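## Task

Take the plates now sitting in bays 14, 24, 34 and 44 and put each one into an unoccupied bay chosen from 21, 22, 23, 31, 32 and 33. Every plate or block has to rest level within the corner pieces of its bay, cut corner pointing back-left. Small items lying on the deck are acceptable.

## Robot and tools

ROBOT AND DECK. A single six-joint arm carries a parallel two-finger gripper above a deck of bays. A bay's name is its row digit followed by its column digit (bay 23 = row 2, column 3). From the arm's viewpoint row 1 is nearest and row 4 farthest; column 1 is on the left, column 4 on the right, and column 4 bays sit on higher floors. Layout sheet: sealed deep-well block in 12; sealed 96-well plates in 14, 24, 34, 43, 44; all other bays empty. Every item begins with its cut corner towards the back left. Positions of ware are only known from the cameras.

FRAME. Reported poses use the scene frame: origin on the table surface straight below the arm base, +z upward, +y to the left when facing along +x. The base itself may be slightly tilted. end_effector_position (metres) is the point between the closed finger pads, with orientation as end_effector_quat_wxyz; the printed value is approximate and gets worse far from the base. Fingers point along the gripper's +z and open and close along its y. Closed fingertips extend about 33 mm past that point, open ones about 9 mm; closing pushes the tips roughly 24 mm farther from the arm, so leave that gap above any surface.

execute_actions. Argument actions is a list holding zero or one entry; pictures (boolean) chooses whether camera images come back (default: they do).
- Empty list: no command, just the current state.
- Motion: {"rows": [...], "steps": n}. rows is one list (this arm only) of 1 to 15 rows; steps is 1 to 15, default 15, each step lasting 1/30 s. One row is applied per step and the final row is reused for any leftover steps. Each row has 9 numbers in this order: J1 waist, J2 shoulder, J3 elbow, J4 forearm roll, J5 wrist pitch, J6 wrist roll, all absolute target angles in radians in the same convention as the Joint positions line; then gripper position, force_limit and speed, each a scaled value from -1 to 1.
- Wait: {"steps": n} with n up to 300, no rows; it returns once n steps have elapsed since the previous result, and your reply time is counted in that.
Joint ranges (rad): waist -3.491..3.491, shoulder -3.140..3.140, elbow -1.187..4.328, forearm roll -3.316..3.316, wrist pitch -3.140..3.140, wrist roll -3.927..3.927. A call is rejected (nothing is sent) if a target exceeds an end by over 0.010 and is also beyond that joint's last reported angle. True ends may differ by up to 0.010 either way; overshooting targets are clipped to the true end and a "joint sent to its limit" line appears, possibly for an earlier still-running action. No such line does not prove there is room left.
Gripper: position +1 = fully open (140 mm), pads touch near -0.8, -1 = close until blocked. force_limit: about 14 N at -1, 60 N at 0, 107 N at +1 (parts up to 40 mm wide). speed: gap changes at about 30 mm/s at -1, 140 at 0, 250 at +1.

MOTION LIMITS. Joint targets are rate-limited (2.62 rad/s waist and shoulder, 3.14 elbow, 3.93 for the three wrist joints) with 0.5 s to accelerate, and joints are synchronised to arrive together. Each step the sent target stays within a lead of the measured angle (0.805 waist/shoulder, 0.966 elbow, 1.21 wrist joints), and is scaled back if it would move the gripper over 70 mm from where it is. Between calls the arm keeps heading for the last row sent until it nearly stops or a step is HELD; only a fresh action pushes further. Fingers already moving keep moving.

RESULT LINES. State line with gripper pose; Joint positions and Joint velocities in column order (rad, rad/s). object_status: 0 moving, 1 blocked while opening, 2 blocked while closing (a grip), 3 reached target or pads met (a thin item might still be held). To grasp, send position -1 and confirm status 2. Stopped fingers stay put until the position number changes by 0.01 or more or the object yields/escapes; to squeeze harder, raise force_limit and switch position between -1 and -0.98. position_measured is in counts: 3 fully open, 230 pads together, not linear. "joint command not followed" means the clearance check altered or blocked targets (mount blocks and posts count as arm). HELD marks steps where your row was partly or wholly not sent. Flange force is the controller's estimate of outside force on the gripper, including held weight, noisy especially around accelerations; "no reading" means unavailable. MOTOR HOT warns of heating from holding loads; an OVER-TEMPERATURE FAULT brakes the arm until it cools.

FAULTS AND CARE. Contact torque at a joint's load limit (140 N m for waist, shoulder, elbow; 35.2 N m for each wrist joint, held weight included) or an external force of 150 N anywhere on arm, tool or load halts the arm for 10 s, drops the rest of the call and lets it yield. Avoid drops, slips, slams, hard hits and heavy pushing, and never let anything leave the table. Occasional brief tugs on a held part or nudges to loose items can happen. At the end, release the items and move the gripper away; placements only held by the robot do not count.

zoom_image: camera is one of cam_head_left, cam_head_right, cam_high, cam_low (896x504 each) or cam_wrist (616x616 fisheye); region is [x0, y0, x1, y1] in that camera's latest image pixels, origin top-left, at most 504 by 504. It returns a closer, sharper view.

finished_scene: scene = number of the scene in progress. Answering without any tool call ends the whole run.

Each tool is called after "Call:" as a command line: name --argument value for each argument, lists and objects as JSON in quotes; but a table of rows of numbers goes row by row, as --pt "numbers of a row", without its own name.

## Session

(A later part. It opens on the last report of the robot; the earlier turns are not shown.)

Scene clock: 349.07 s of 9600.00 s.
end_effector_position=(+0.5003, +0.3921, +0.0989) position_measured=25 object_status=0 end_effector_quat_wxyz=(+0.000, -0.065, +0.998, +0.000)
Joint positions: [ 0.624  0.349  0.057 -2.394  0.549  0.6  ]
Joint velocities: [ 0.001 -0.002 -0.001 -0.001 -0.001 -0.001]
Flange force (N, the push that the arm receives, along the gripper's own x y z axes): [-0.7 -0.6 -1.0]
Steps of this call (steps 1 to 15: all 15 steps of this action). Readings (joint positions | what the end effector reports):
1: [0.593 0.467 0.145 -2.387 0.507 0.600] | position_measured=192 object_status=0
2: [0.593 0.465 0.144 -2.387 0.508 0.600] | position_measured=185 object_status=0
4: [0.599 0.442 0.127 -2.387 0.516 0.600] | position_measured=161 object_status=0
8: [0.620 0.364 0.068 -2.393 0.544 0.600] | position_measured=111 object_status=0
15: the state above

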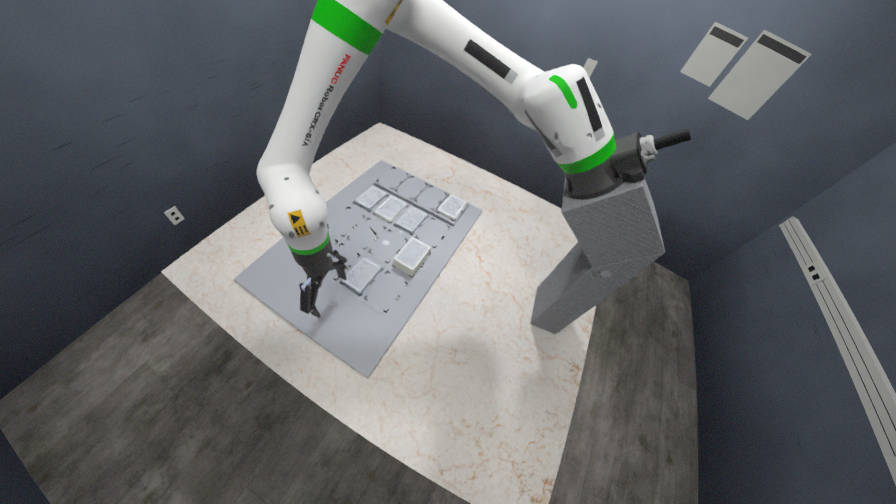

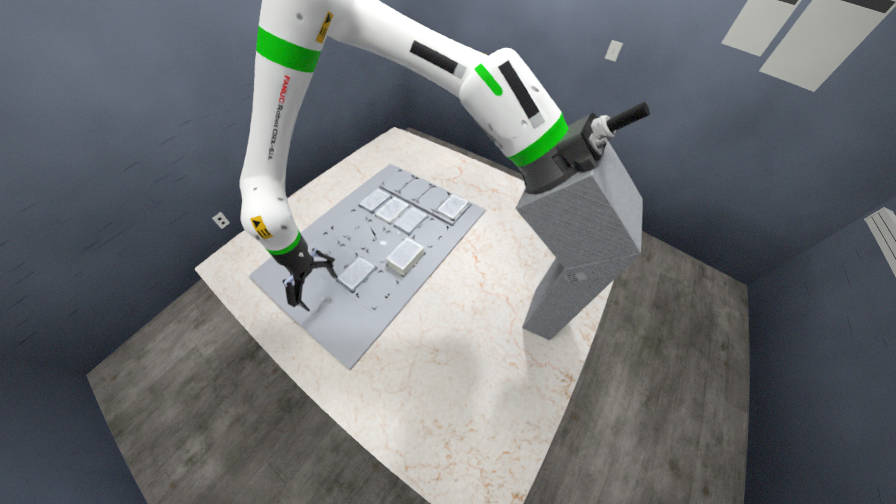

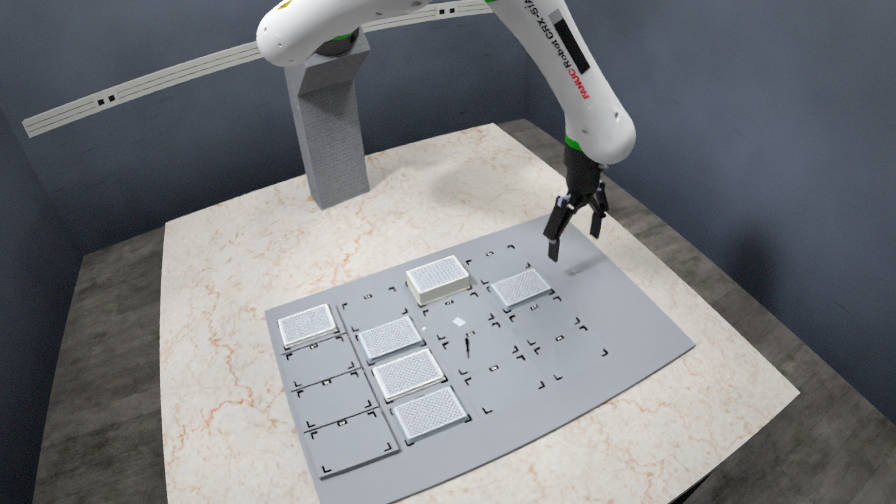

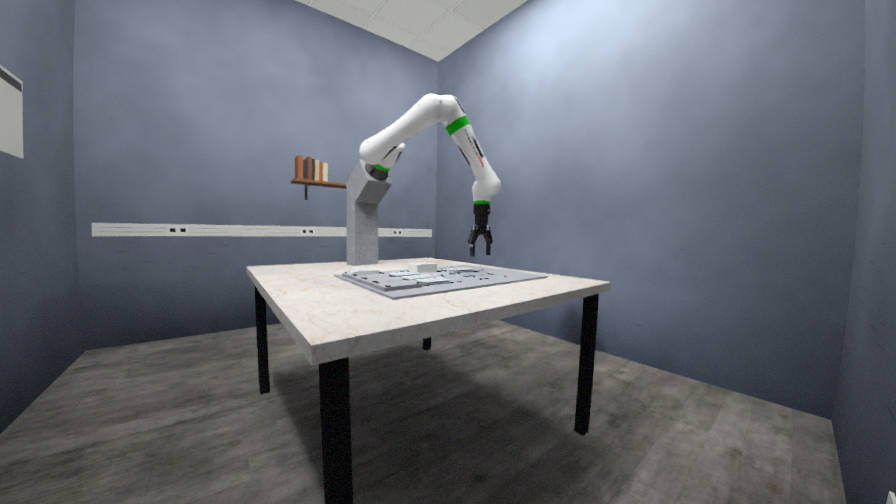

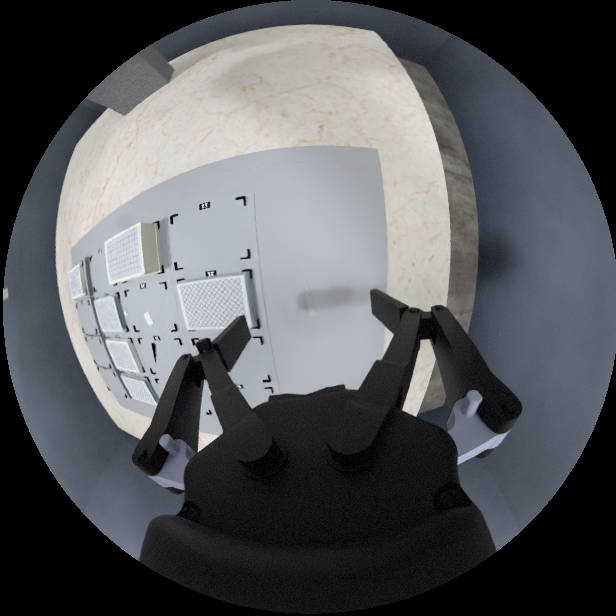

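Call:
execute_actions --actions '[{"rows":[[0.158,0.03,-0.63,-1.571,0,-0.146,1,-0.4,-0.6]]}]' --pictures false

Call:
execute_actions --actions '[{"steps":22}]' --pictures false

Call:
execute_actions --actions '[{"rows":[[-0.5314,0.4016,-0.2497,-1.338,-0.5418,0.0522,1,-0.4,-0.6]]}]' --pictures false

Call:
execute_actions --actions '[{"steps":22}]' --pictures false

Call:
execute_actions --actions '[{"rows":[[-0.4955,0.5163,-0.1607,-1.3975,-0.5098,0.0944,1,-0.4,-0.6]],"steps":13}]'

Call:
zoom_image --camera "cam_wrist" --region '[190,210,430,410]'

Scene clock: 365.80 s of 9600.00 s.
end_effector_position=(+0.4795, +0.2116, +0.0873) position_measured=3 object_status=3 end_effector_quat_wxyz=(+0.047, -0.034, +0.998, -0.023)
Joint positions: [ 0.421  0.21  -0.243 -2.035  0.31   0.275]
Joint velocities: [-0.498 -0.342 -0.735  0.877 -0.584 -0.796]
Flange force (N, the push that the arm receives, along the gripper's own x y z axes): no reading
Steps of this call (steps 1 to 15: the robot went on to your last target; steps 16 to 90: nothing new was sent; then 13.23 s passed at rest; steps 91 to 105: all 15 steps of this action). Readings (joint positions | what the end effector reports):
91: [0.624 0.349 0.057 -2.394 0.549 0.600] | position_measured=3 object_status=3
92: [0.622 0.347 0.053 -2.390 0.546 0.595] | position_measured=3 object_status=3
94: [0.602 0.334 0.024 -2.355 0.523 0.564] | position_measured=3 object_status=3
98: [0.537 0.289 -0.072 -2.240 0.446 0.460] | position_measured=3 object_status=3
105: the state above

Scene clock: 366.53 s of 9600.00 s.
end_effector_position=(+0.3440, +0.0464, +0.1399) position_measured=3 object_status=3 end_effector_quat_wxyz=(-0.000, +0.006, +1.000, +0.000)
Joint positions: [ 0.158  0.03  -0.63  -1.571  0.    -0.146]
Joint velocities: [-0.002 -0.001 -0.002  0.003 -0.002 -0.003]
Flange force (N, the push that the arm receives, along the gripper's own x y z axes): no reading
Steps of this call (steps 1 to 22: the robot went on to your last target). Readings (joint positions | what the end effector reports):
1: [0.404 0.198 -0.268 -2.006 0.290 0.248] | position_measured=3 object_status=3
2: [0.387 0.187 -0.293 -1.975 0.270 0.220] | position_measured=3 object_status=3
4: [0.353 0.163 -0.343 -1.915 0.230 0.166] | position_measured=3 object_status=3
8: [0.285 0.117 -0.443 -1.795 0.150 0.057] | position_measured=3 object_status=3
22: the state above

Scene clock: 367.03 s of 9600.00 s.
end_effector_position=(+0.3878, -0.0800, +0.0944) position_measured=3 object_status=3 end_effector_quat_wxyz=(+0.000, +0.004, +1.000, -0.001)
Joint positions: [-0.182  0.214 -0.442 -1.456 -0.267 -0.047]
Joint velocities: [-0.828  0.446  0.454  0.278 -0.648  0.234]
Flange force (N, the push that the arm receives, along the gripper's own x y z axes): no reading
Steps of this call (steps 1 to 15: all 15 steps of this action). Readings (joint positions | what the end effector reports):
1: [0.158 0.030 -0.630 -1.571 -0.000 -0.146] | position_measured=3 object_status=3
2: [0.154 0.032 -0.628 -1.570 -0.003 -0.145] | position_measured=3 object_status=3
4: [0.131 0.045 -0.614 -1.562 -0.022 -0.136] | position_measured=3 object_status=3
8: [0.021 0.105 -0.553 -1.524 -0.108 -0.104] | position_measured=3 object_status=3
15: the state above

Scene clock: 367.77 s of 9600.00 s.
end_effector_position=(+0.3837, -0.2449, +0.0938) position_measured=3 object_status=3 end_effector_quat_wxyz=(-0.001, +0.006, +1.000, -0.000)
Joint positions: [-0.531  0.402 -0.25  -1.338 -0.542  0.052]
Joint velocities: [-0.001  0.     0.     0.001  0.001  0.001]
Flange force (N, the push that the arm receives, along the gripper's own x y z axes): [1.5 0.2 -5.8]
Steps of this call (steps 1 to 22: the robot went on to your last target). Readings (joint positions | what the end effector reports):
1: [-0.210 0.229 -0.426 -1.447 -0.289 -0.039] | position_measured=3 object_status=3
2: [-0.238 0.244 -0.411 -1.437 -0.311 -0.031] | position_measured=3 object_status=3
4: [-0.292 0.273 -0.381 -1.419 -0.354 -0.015] | position_measured=3 object_status=3
8: [-0.400 0.331 -0.322 -1.382 -0.438 0.015] | position_measured=3 object_status=3
22: the state above

Scene clock: 368.20 s of 9600.00 s.
end_effector_position=(+0.3866, -0.2465, +0.0446) position_measured=3 object_status=3 end_effector_quat_wxyz=(+0.000, +0.006, +1.000, +0.000)
Joint positions: [-0.496  0.516 -0.161 -1.397 -0.51   0.094]
Joint velocities: [ 0.001  0.003  0.002 -0.002  0.001  0.   ]
Flange force (N, the push that the arm receives, along the gripper's own x y z axes): [2.6 -2.9 -2.6]
Steps of this call (steps 1 to 13: all 13 steps of this action). Readings (joint positions | what the end effector reports):
1: [-0.531 0.402 -0.250 -1.338 -0.542 0.052] | position_measured=3 object_status=3
2: [-0.530 0.405 -0.247 -1.339 -0.541 0.054] | position_measured=3 object_status=3
4: [-0.522 0.429 -0.228 -1.353 -0.532 0.062] | position_measured=3 object_status=3
8: [-0.499 0.504 -0.170 -1.391 -0.513 0.090] | position_measured=3 object_status=3
13: the state above

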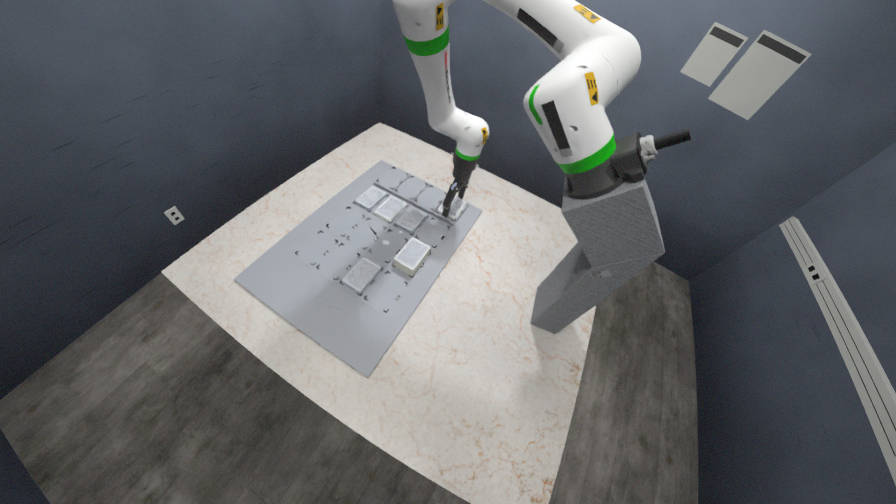

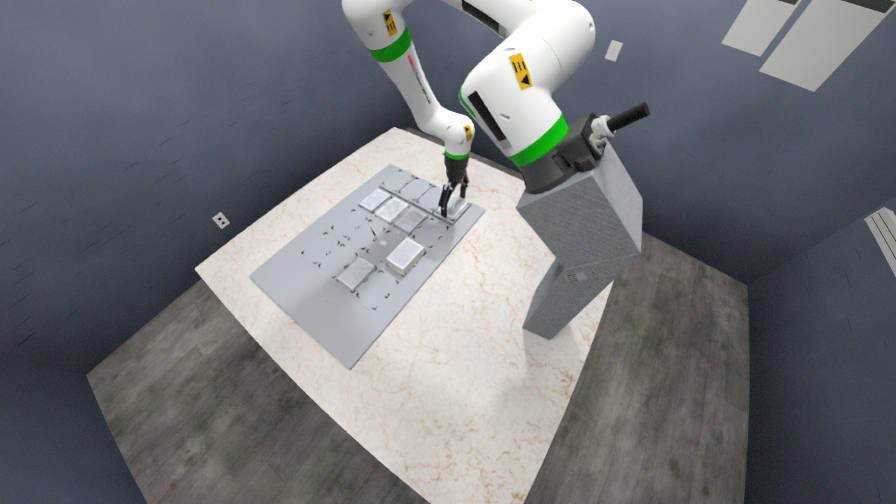

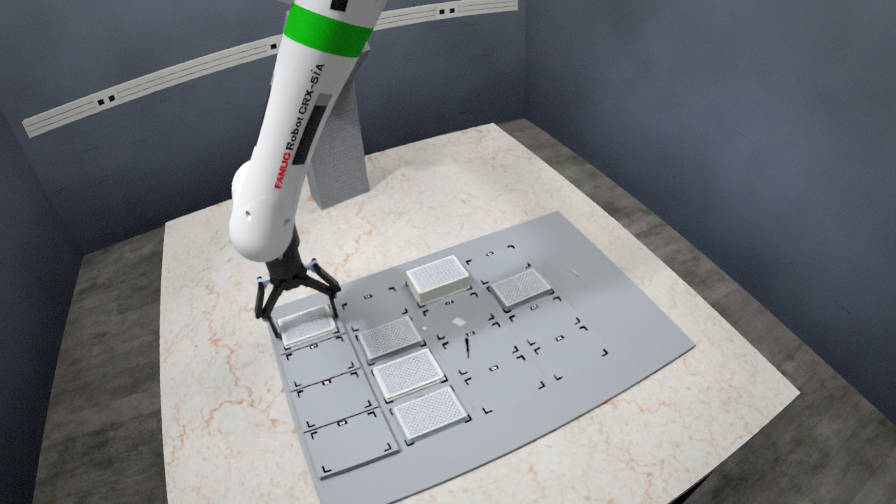

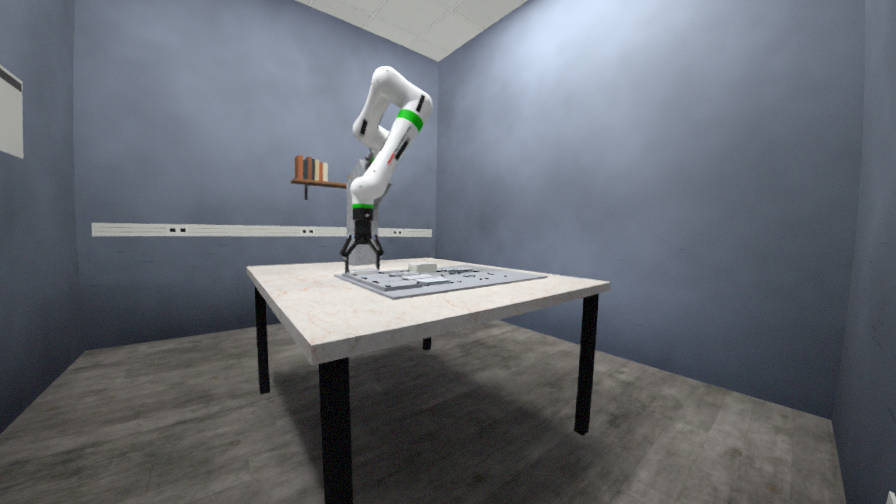

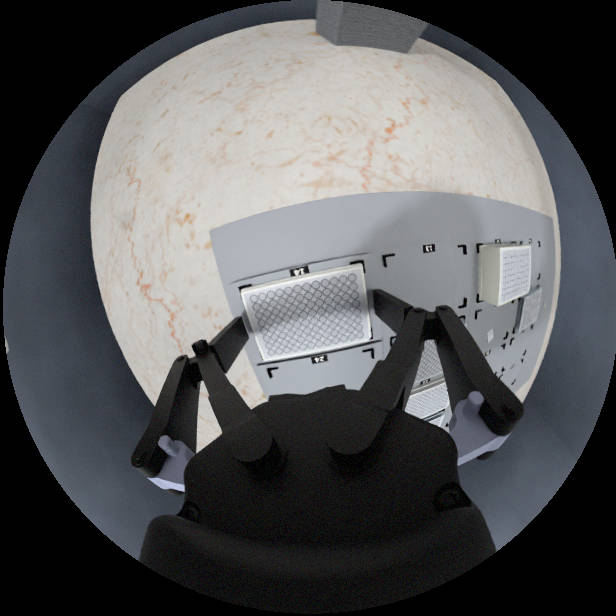

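Region (190, 210, 430, 410) of cam_wrist's 616x616 image, scaled by 2.100, with more detail than that image has.

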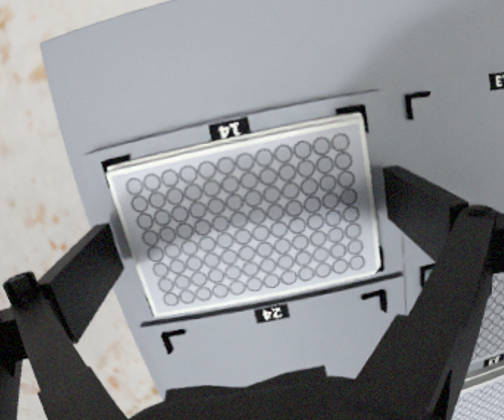

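Call:
execute_actions --actions '[{"rows":[[-0.4955,0.5163,-0.1607,-1.3975,-0.5098,0.0944,-1,-0.4,-0.6]]}]' --pictures false

Call:
execute_actions --actions '[{"rows":[[-0.5314,0.4016,-0.2497,-1.338,-0.5418,0.0522,-1,-0.4,-0.6]],"steps":11}]' --pictures false

Call:
execute_actions --actions '[{"rows":[[0.158,0.03,-0.63,-1.571,0,-0.146,-1,-0.4,-0.6]]}]' --pictures false

Call:
execute_actions --actions '[{"steps":15}]' --pictures false

Call:
execute_actions --actions '[{"rows":[[0.229,0.2235,-0.1125,-2.968,0.329,1.217,-1,-0.4,-0.6]]}]' --pictures false

Call:
execute_actions --actions '[{"steps":26}]' --pictures false

Call:
execute_actions --actions '[{"rows":[[0.2239,0.355,-0.0195,-2.9586,0.2902,1.2088,-1,-0.4,-0.6]],"steps":14}]'

Call:
zoom_image --camera "cam_wrist" --region '[220,240,390,370]'

Scene clock: 386.57 s of 9600.00 s.
end_effector_position=(+0.3865, -0.2464, +0.0445) position_measured=34 object_status=2 end_effector_quat_wxyz=(-0.000, +0.006, +1.000, +0.000)
Joint positions: [-0.495  0.516 -0.161 -1.398 -0.51   0.094]
Joint velocities: [-0.001  0.001  0.     0.    -0.    -0.   ]
Flange force (N, the push that the arm receives, along the gripper's own x y z axes): [2.1 4.5 -50.6]
Steps of this call (steps 1 to 15: the robot went on to your last target; steps 16 to 90: nothing new was sent; then 14.87 s passed at rest; steps 91 to 105: all 15 steps of this action). Readings (joint positions | what the end effector reports):
91: [-0.495 0.516 -0.161 -1.397 -0.510 0.094] | position_measured=3 object_status=0
92: [-0.495 0.516 -0.161 -1.398 -0.510 0.094] | position_measured=5 object_status=0
94: [-0.495 0.516 -0.161 -1.398 -0.510 0.094] | position_measured=13 object_status=0
98: [-0.495 0.516 -0.161 -1.398 -0.510 0.094] | position_measured=29 object_status=0
105: the state above

Scene clock: 386.93 s of 9600.00 s.
end_effector_position=(+0.3837, -0.2449, +0.0937) position_measured=38 object_status=2 end_effector_quat_wxyz=(-0.001, +0.006, +1.000, -0.000)
Joint positions: [-0.531  0.402 -0.249 -1.338 -0.542  0.052]
Joint velocities: [-0.001 -0.003 -0.007  0.004 -0.003 -0.004]
Flange force (N, the push that the arm receives, along the gripper's own x y z axes): [2.9 -4.2 -2.1]
Steps of this call (steps 1 to 11: all 11 steps of this action). Readings (joint positions | what the end effector reports):
1: [-0.496 0.516 -0.161 -1.398 -0.510 0.094] | position_measured=34 object_status=2
2: [-0.496 0.513 -0.163 -1.396 -0.510 0.094] | position_measured=34 object_status=2
4: [-0.504 0.489 -0.182 -1.384 -0.517 0.084] | position_measured=38 object_status=0
8: [-0.528 0.414 -0.240 -1.344 -0.538 0.057] | position_measured=38 object_status=0
11: the state above

Scene clock: 387.43 s of 9600.00 s.
end_effector_position=(+0.3893, -0.0923, +0.0926) position_measured=38 object_status=2 end_effector_quat_wxyz=(+0.000, +0.005, +1.000, -0.001)
Joint positions: [-0.21   0.228 -0.427 -1.448 -0.288 -0.04 ]
Joint velocities: [ 0.828 -0.446 -0.455 -0.276  0.646 -0.235]
Flange force (N, the push that the arm receives, along the gripper's own x y z axes): no reading
Steps of this call (steps 1 to 15: all 15 steps of this action). Readings (joint positions | what the end effector reports):
1: [-0.531 0.402 -0.250 -1.338 -0.542 0.052] | position_measured=38 object_status=2
2: [-0.528 0.400 -0.252 -1.339 -0.539 0.051] | position_measured=38 object_status=2
4: [-0.505 0.387 -0.265 -1.349 -0.519 0.044] | position_measured=38 object_status=2
8: [-0.401 0.331 -0.322 -1.384 -0.438 0.015] | position_measured=38 object_status=2
15: the state above

Scene clock: 387.93 s of 9600.00 s.
end_effector_position=(+0.3443, +0.0458, +0.1396) position_measured=38 object_status=2 end_effector_quat_wxyz=(-0.000, +0.006, +1.000, +0.000)
Joint positions: [ 0.156  0.031 -0.629 -1.57  -0.002 -0.145]
Joint velocities: [ 0.091 -0.049 -0.05  -0.031  0.072 -0.026]
Flange force (N, the push that the arm receives, along the gripper's own x y z axes): no reading
Steps of this call (steps 1 to 15: the robot went on to your last target). Readings (joint positions | what the end effector reports):
1: [-0.182 0.213 -0.443 -1.457 -0.266 -0.048] | position_measured=38 object_status=2
2: [-0.154 0.198 -0.458 -1.467 -0.244 -0.056] | position_measured=38 object_status=2
4: [-0.096 0.167 -0.490 -1.486 -0.199 -0.073] | position_measured=38 object_status=2
8: [0.021 0.104 -0.554 -1.525 -0.107 -0.107] | position_measured=38 object_status=2
15: the state above

Scene clock: 388.43 s of 9600.00 s.
end_effector_position=(+0.4570, +0.1105, +0.1045) position_measured=38 object_status=2 end_effector_quat_wxyz=(+0.037, +0.006, +0.998, -0.041)
Joint positions: [ 0.188  0.113 -0.409 -2.143  0.14   0.418]
Joint velocities: [ 0.073  0.204  0.548 -1.516  0.347  1.474]
Flange force (N, the push that the arm receives, along the gripper's own x y z axes): no reading
Steps of this call (steps 1 to 15: all 15 steps of this action). Readings (joint positions | what the end effector reports):
1: [0.157 0.030 -0.629 -1.571 -0.000 -0.146] | position_measured=38 object_status=2
2: [0.158 0.031 -0.628 -1.576 0.001 -0.141] | position_measured=38 object_status=2
4: [0.161 0.038 -0.612 -1.612 0.011 -0.105] | position_measured=38 object_status=2
8: [0.170 0.065 -0.541 -1.782 0.056 0.065] | position_measured=38 object_status=2
15: the state above

Scene clock: 389.30 s of 9600.00 s.
end_effector_position=(+0.5996, +0.2446, +0.0949) position_measured=38 object_status=2 end_effector_quat_wxyz=(-0.000, +0.006, +1.000, +0.000)
Joint positions: [ 0.229  0.223 -0.113 -2.968  0.329  1.217]
Joint velocities: [ 0.001  0.     0.    -0.     0.    -0.   ]
Flange force (N, the push that the arm receives, along the gripper's own x y z axes): [0.7 -4.1 -1.2]
Steps of this call (steps 1 to 26: the robot went on to your last target). Readings (joint positions | what the end effector reports):
1: [0.191 0.120 -0.390 -2.195 0.152 0.468] | position_measured=38 object_status=2
2: [0.194 0.127 -0.372 -2.247 0.164 0.518] | position_measured=38 object_status=2
4: [0.199 0.141 -0.335 -2.349 0.187 0.617] | position_measured=38 object_status=2
8: [0.208 0.168 -0.263 -2.549 0.233 0.811] | position_measured=38 object_status=2
26: the state above

Scene clock: 389.77 s of 9600.00 s.
end_effector_position=(+0.6025, +0.2453, +0.0398) position_measured=38 object_status=2 end_effector_quat_wxyz=(+0.000, +0.006, +1.000, +0.000)
Joint positions: [ 0.224  0.355 -0.02  -2.959  0.29   1.209]
Joint velocities: [ 0.001  0.001  0.001  0.    -0.     0.001]
Flange force (N, the push that the arm receives, along the gripper's own x y z axes): [-1.9 1.1 1.2]
Steps of this call (steps 1 to 14: all 14 steps of this action). Readings (joint positions | what the end effector reports):
1: [0.229 0.224 -0.112 -2.968 0.329 1.217] | position_measured=38 object_status=2
2: [0.229 0.227 -0.110 -2.968 0.328 1.217] | position_measured=38 object_status=2
4: [0.227 0.251 -0.093 -2.965 0.319 1.214] | position_measured=38 object_status=2
8: [0.225 0.336 -0.034 -2.960 0.295 1.210] | position_measured=38 object_status=2
14: the state above

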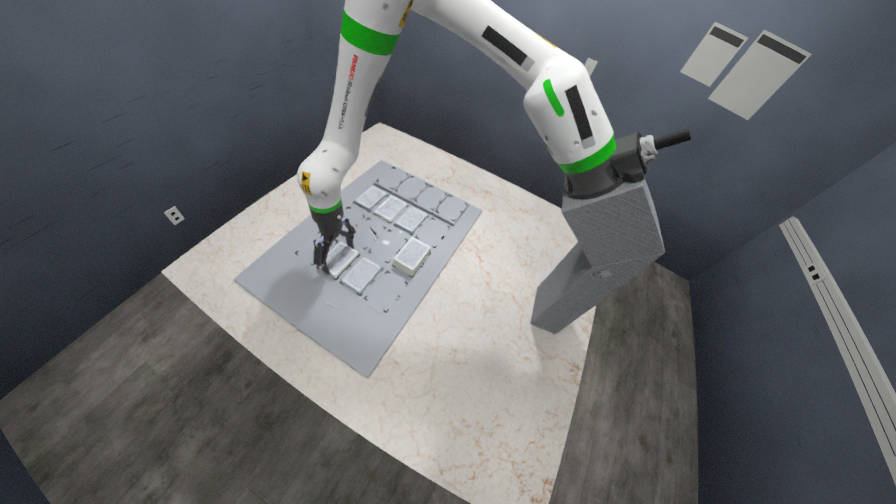

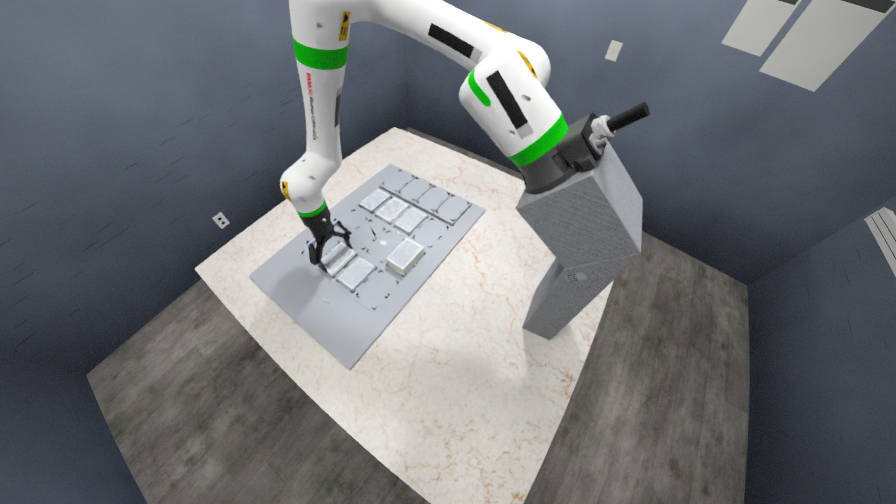

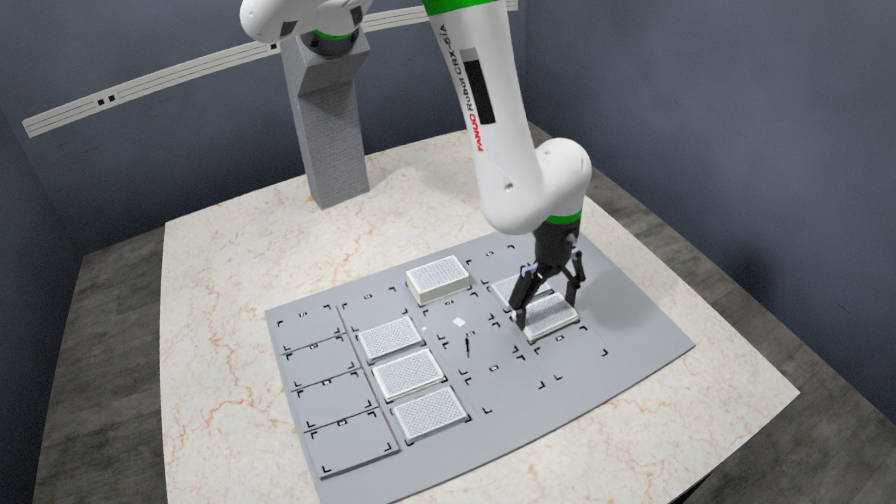

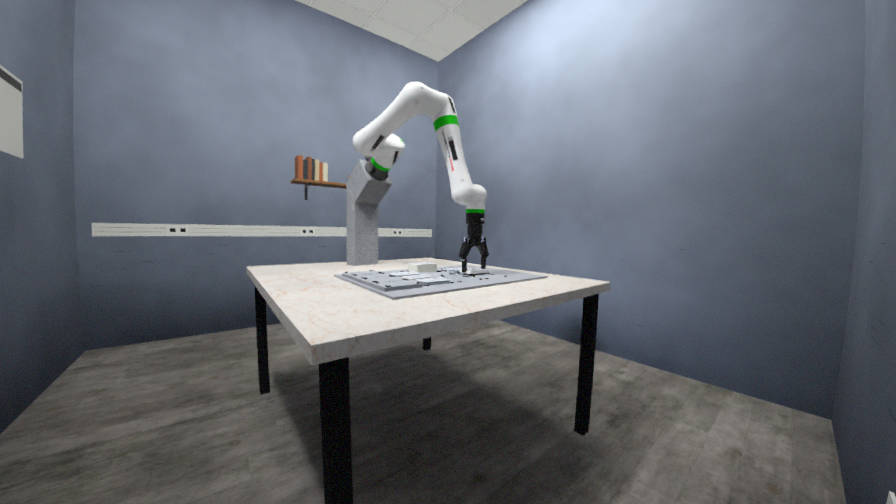

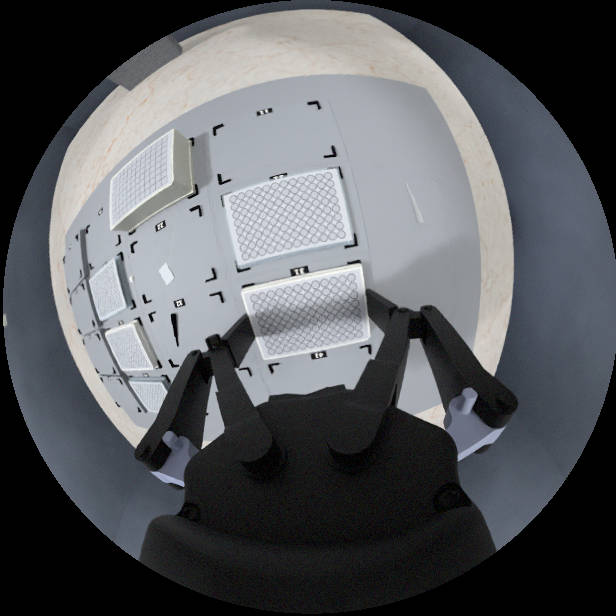

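Region (220, 240, 390, 370) of cam_wrist's 616x616 image, scaled by 2.965, with more detail than that image has; it fills the top 385 rows of this view, and the rest is white.

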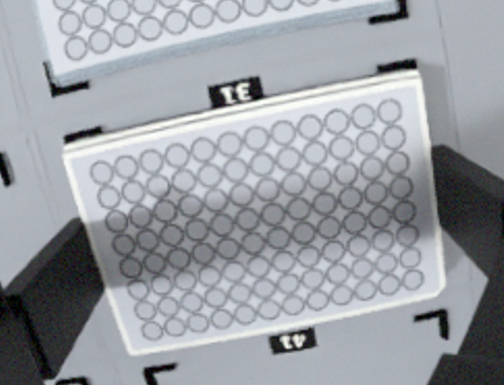

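Call:
execute_actions --actions '[{"rows":[[0.223,0.3738,-0.0051,-2.9572,0.2847,1.2077,-1,-0.4,-0.6]],"steps":10}]' --pictures false

Call:
execute_actions --actions '[{"rows":[[0.223,0.3738,-0.0051,-2.9572,0.2847,1.2077,0.92,-0.4,-0.5]],"steps":9}]' --pictures false

Call:
execute_actions --actions '[{"rows":[[0.231,0.17,-0.147,-2.97,0.343,1.22,0.92,-0.4,-0.6]]}]'

Call:
zoom_image --camera "cam_high" --region '[340,250,620,450]'

Call:
zoom_image --camera "cam_wrist" --region '[210,170,390,350]'

Scene clock: 404.43 s of 9600.00 s.
end_effector_position=(+0.6030, +0.2452, +0.0317) position_measured=38 object_status=2 end_effector_quat_wxyz=(+0.001, +0.006, +1.000, +0.000)
Joint positions: [ 0.223  0.374 -0.005 -2.957  0.285  1.208]
Joint velocities: [-0.001  0.001  0.001 -0.    -0.001 -0.001]
Flange force (N, the push that the arm receives, along the gripper's own x y z axes): [-0.2 0.1 2.7]
Steps of this call (steps 1 to 15: the robot went on to your last target; steps 16 to 90: nothing new was sent; then 11.33 s passed at rest; steps 91 to 100: all 10 steps of this action). Readings (joint positions | what the end effector reports):
91: [0.224 0.355 -0.019 -2.959 0.290 1.209] | position_measured=38 object_status=2
92: [0.224 0.358 -0.017 -2.958 0.289 1.209] | position_measured=38 object_status=2
94: [0.223 0.370 -0.008 -2.957 0.286 1.208] | position_measured=38 object_status=2
98: [0.223 0.374 -0.005 -2.957 0.285 1.208] | position_measured=38 object_status=2
100: the state above

Scene clock: 404.73 s of 9600.00 s.
end_effector_position=(+0.6030, +0.2452, +0.0317) position_measured=13 object_status=0 end_effector_quat_wxyz=(+0.001, +0.006, +1.000, +0.000)
Joint positions: [ 0.223  0.374 -0.005 -2.957  0.285  1.208]
Joint velocities: [-0.001 -0.     0.    -0.     0.001 -0.001]
Flange force (N, the push that the arm receives, along the gripper's own x y z axes): [-0.6 2.5 0.2]
Steps of this call (steps 1 to 9: all 9 steps of this action). Readings (joint positions | what the end effector reports):
1: [0.223 0.374 -0.005 -2.957 0.285 1.208] | position_measured=38 object_status=0
2: [0.223 0.374 -0.005 -2.957 0.285 1.208] | position_measured=38 object_status=0
4: [0.223 0.374 -0.005 -2.957 0.285 1.208] | position_measured=26 object_status=0
8: [0.223 0.374 -0.005 -2.957 0.285 1.208] | position_measured=13 object_status=0
9: the state above

Scene clock: 405.23 s of 9600.00 s.
end_effector_position=(+0.5995, +0.2443, +0.1169) position_measured=13 object_status=3 end_effector_quat_wxyz=(+0.002, +0.006, +1.000, +0.001)
Joint positions: [ 0.231  0.17  -0.147 -2.97   0.343  1.22 ]
Joint velocities: [-0.    -0.003 -0.002  0.001  0.     0.001]
Flange force (N, the push that the arm receives, along the gripper's own x y z axes): [1.5 0.0 -0.1]
Steps of this call (steps 1 to 15: all 15 steps of this action). Readings (joint positions | what the end effector reports):
1: [0.223 0.374 -0.005 -2.957 0.285 1.208] | position_measured=13 object_status=0
2: [0.223 0.371 -0.007 -2.957 0.285 1.208] | position_measured=13 object_status=0
4: [0.224 0.349 -0.022 -2.958 0.292 1.208] | position_measured=13 object_status=0
8: [0.228 0.243 -0.096 -2.965 0.322 1.216] | position_measured=13 object_status=3
15: the state above

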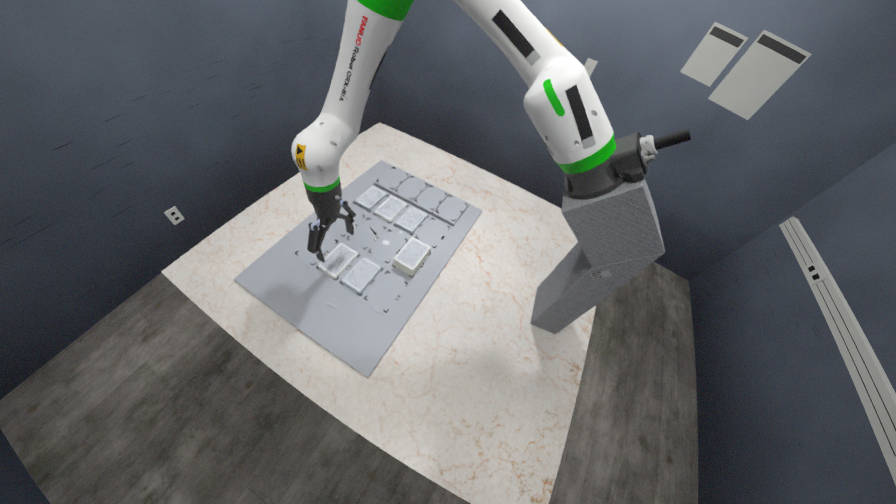

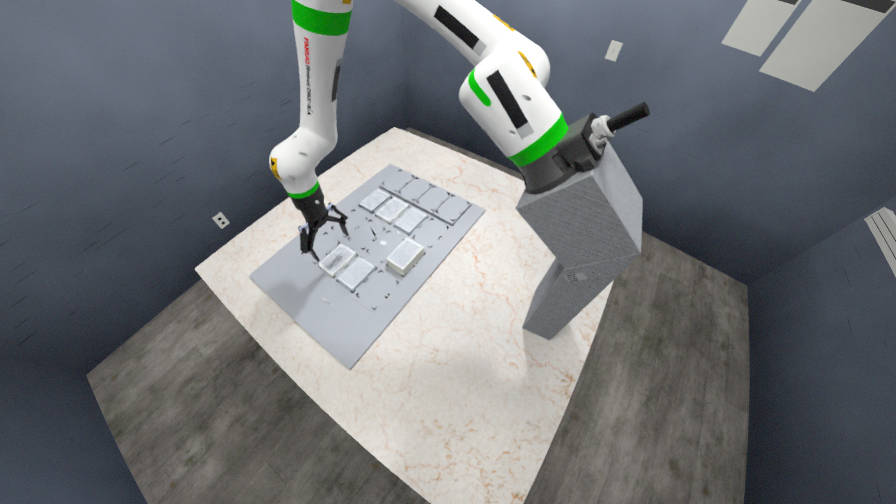

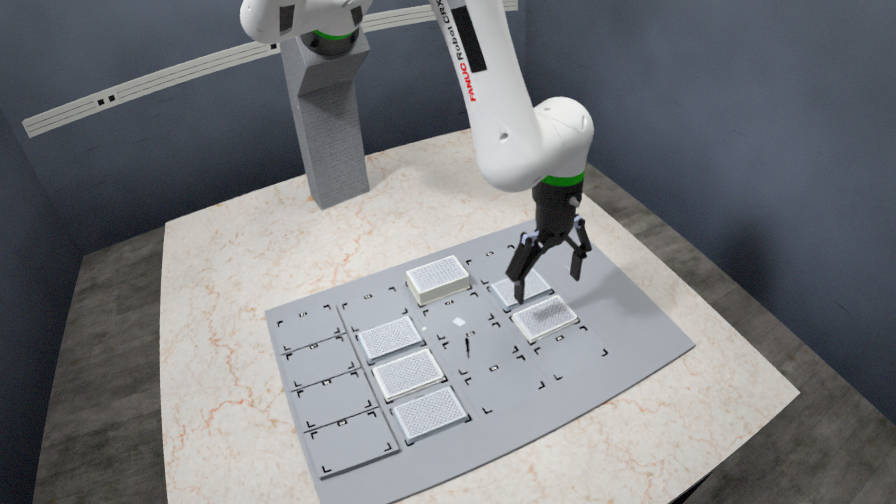

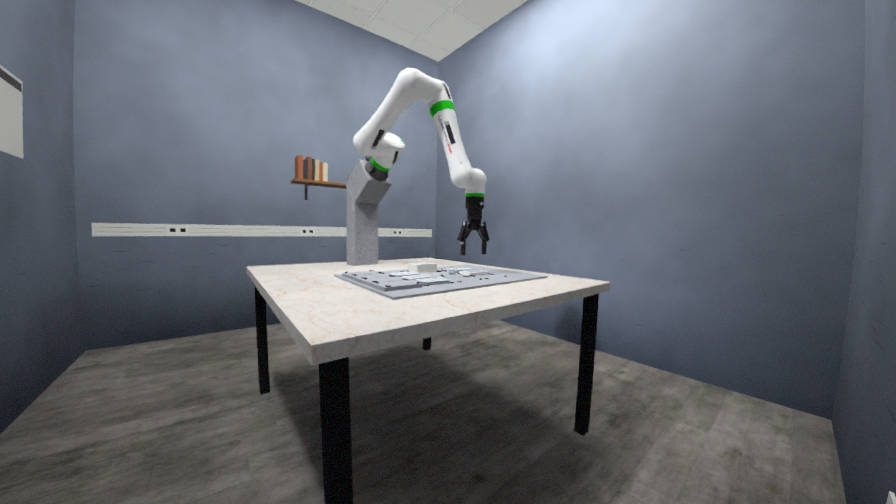

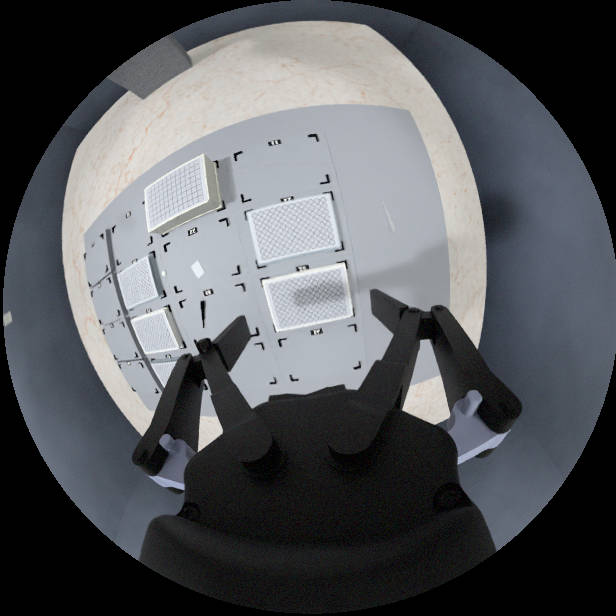

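Region (340, 250, 620, 450) of cam_high's 896x504 image, scaled by 1.800, with more detail than that image has; it fills the top 360 rows of this view, and the rest is white.

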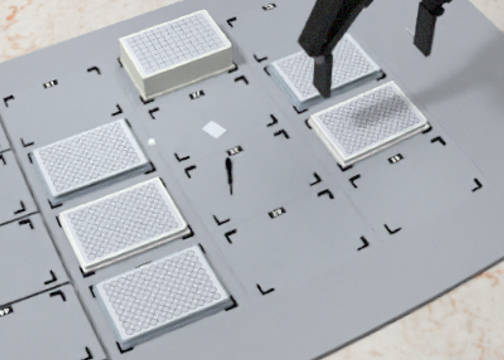

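Region (210, 170, 390, 350) of cam_wrist's 616x616 image, scaled by 2.800, with more detail than that image has.

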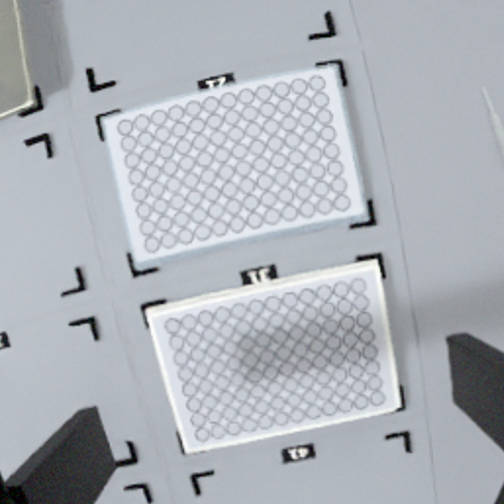

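Call:
finished_scene --scene 1

The scene is finished: the task was done.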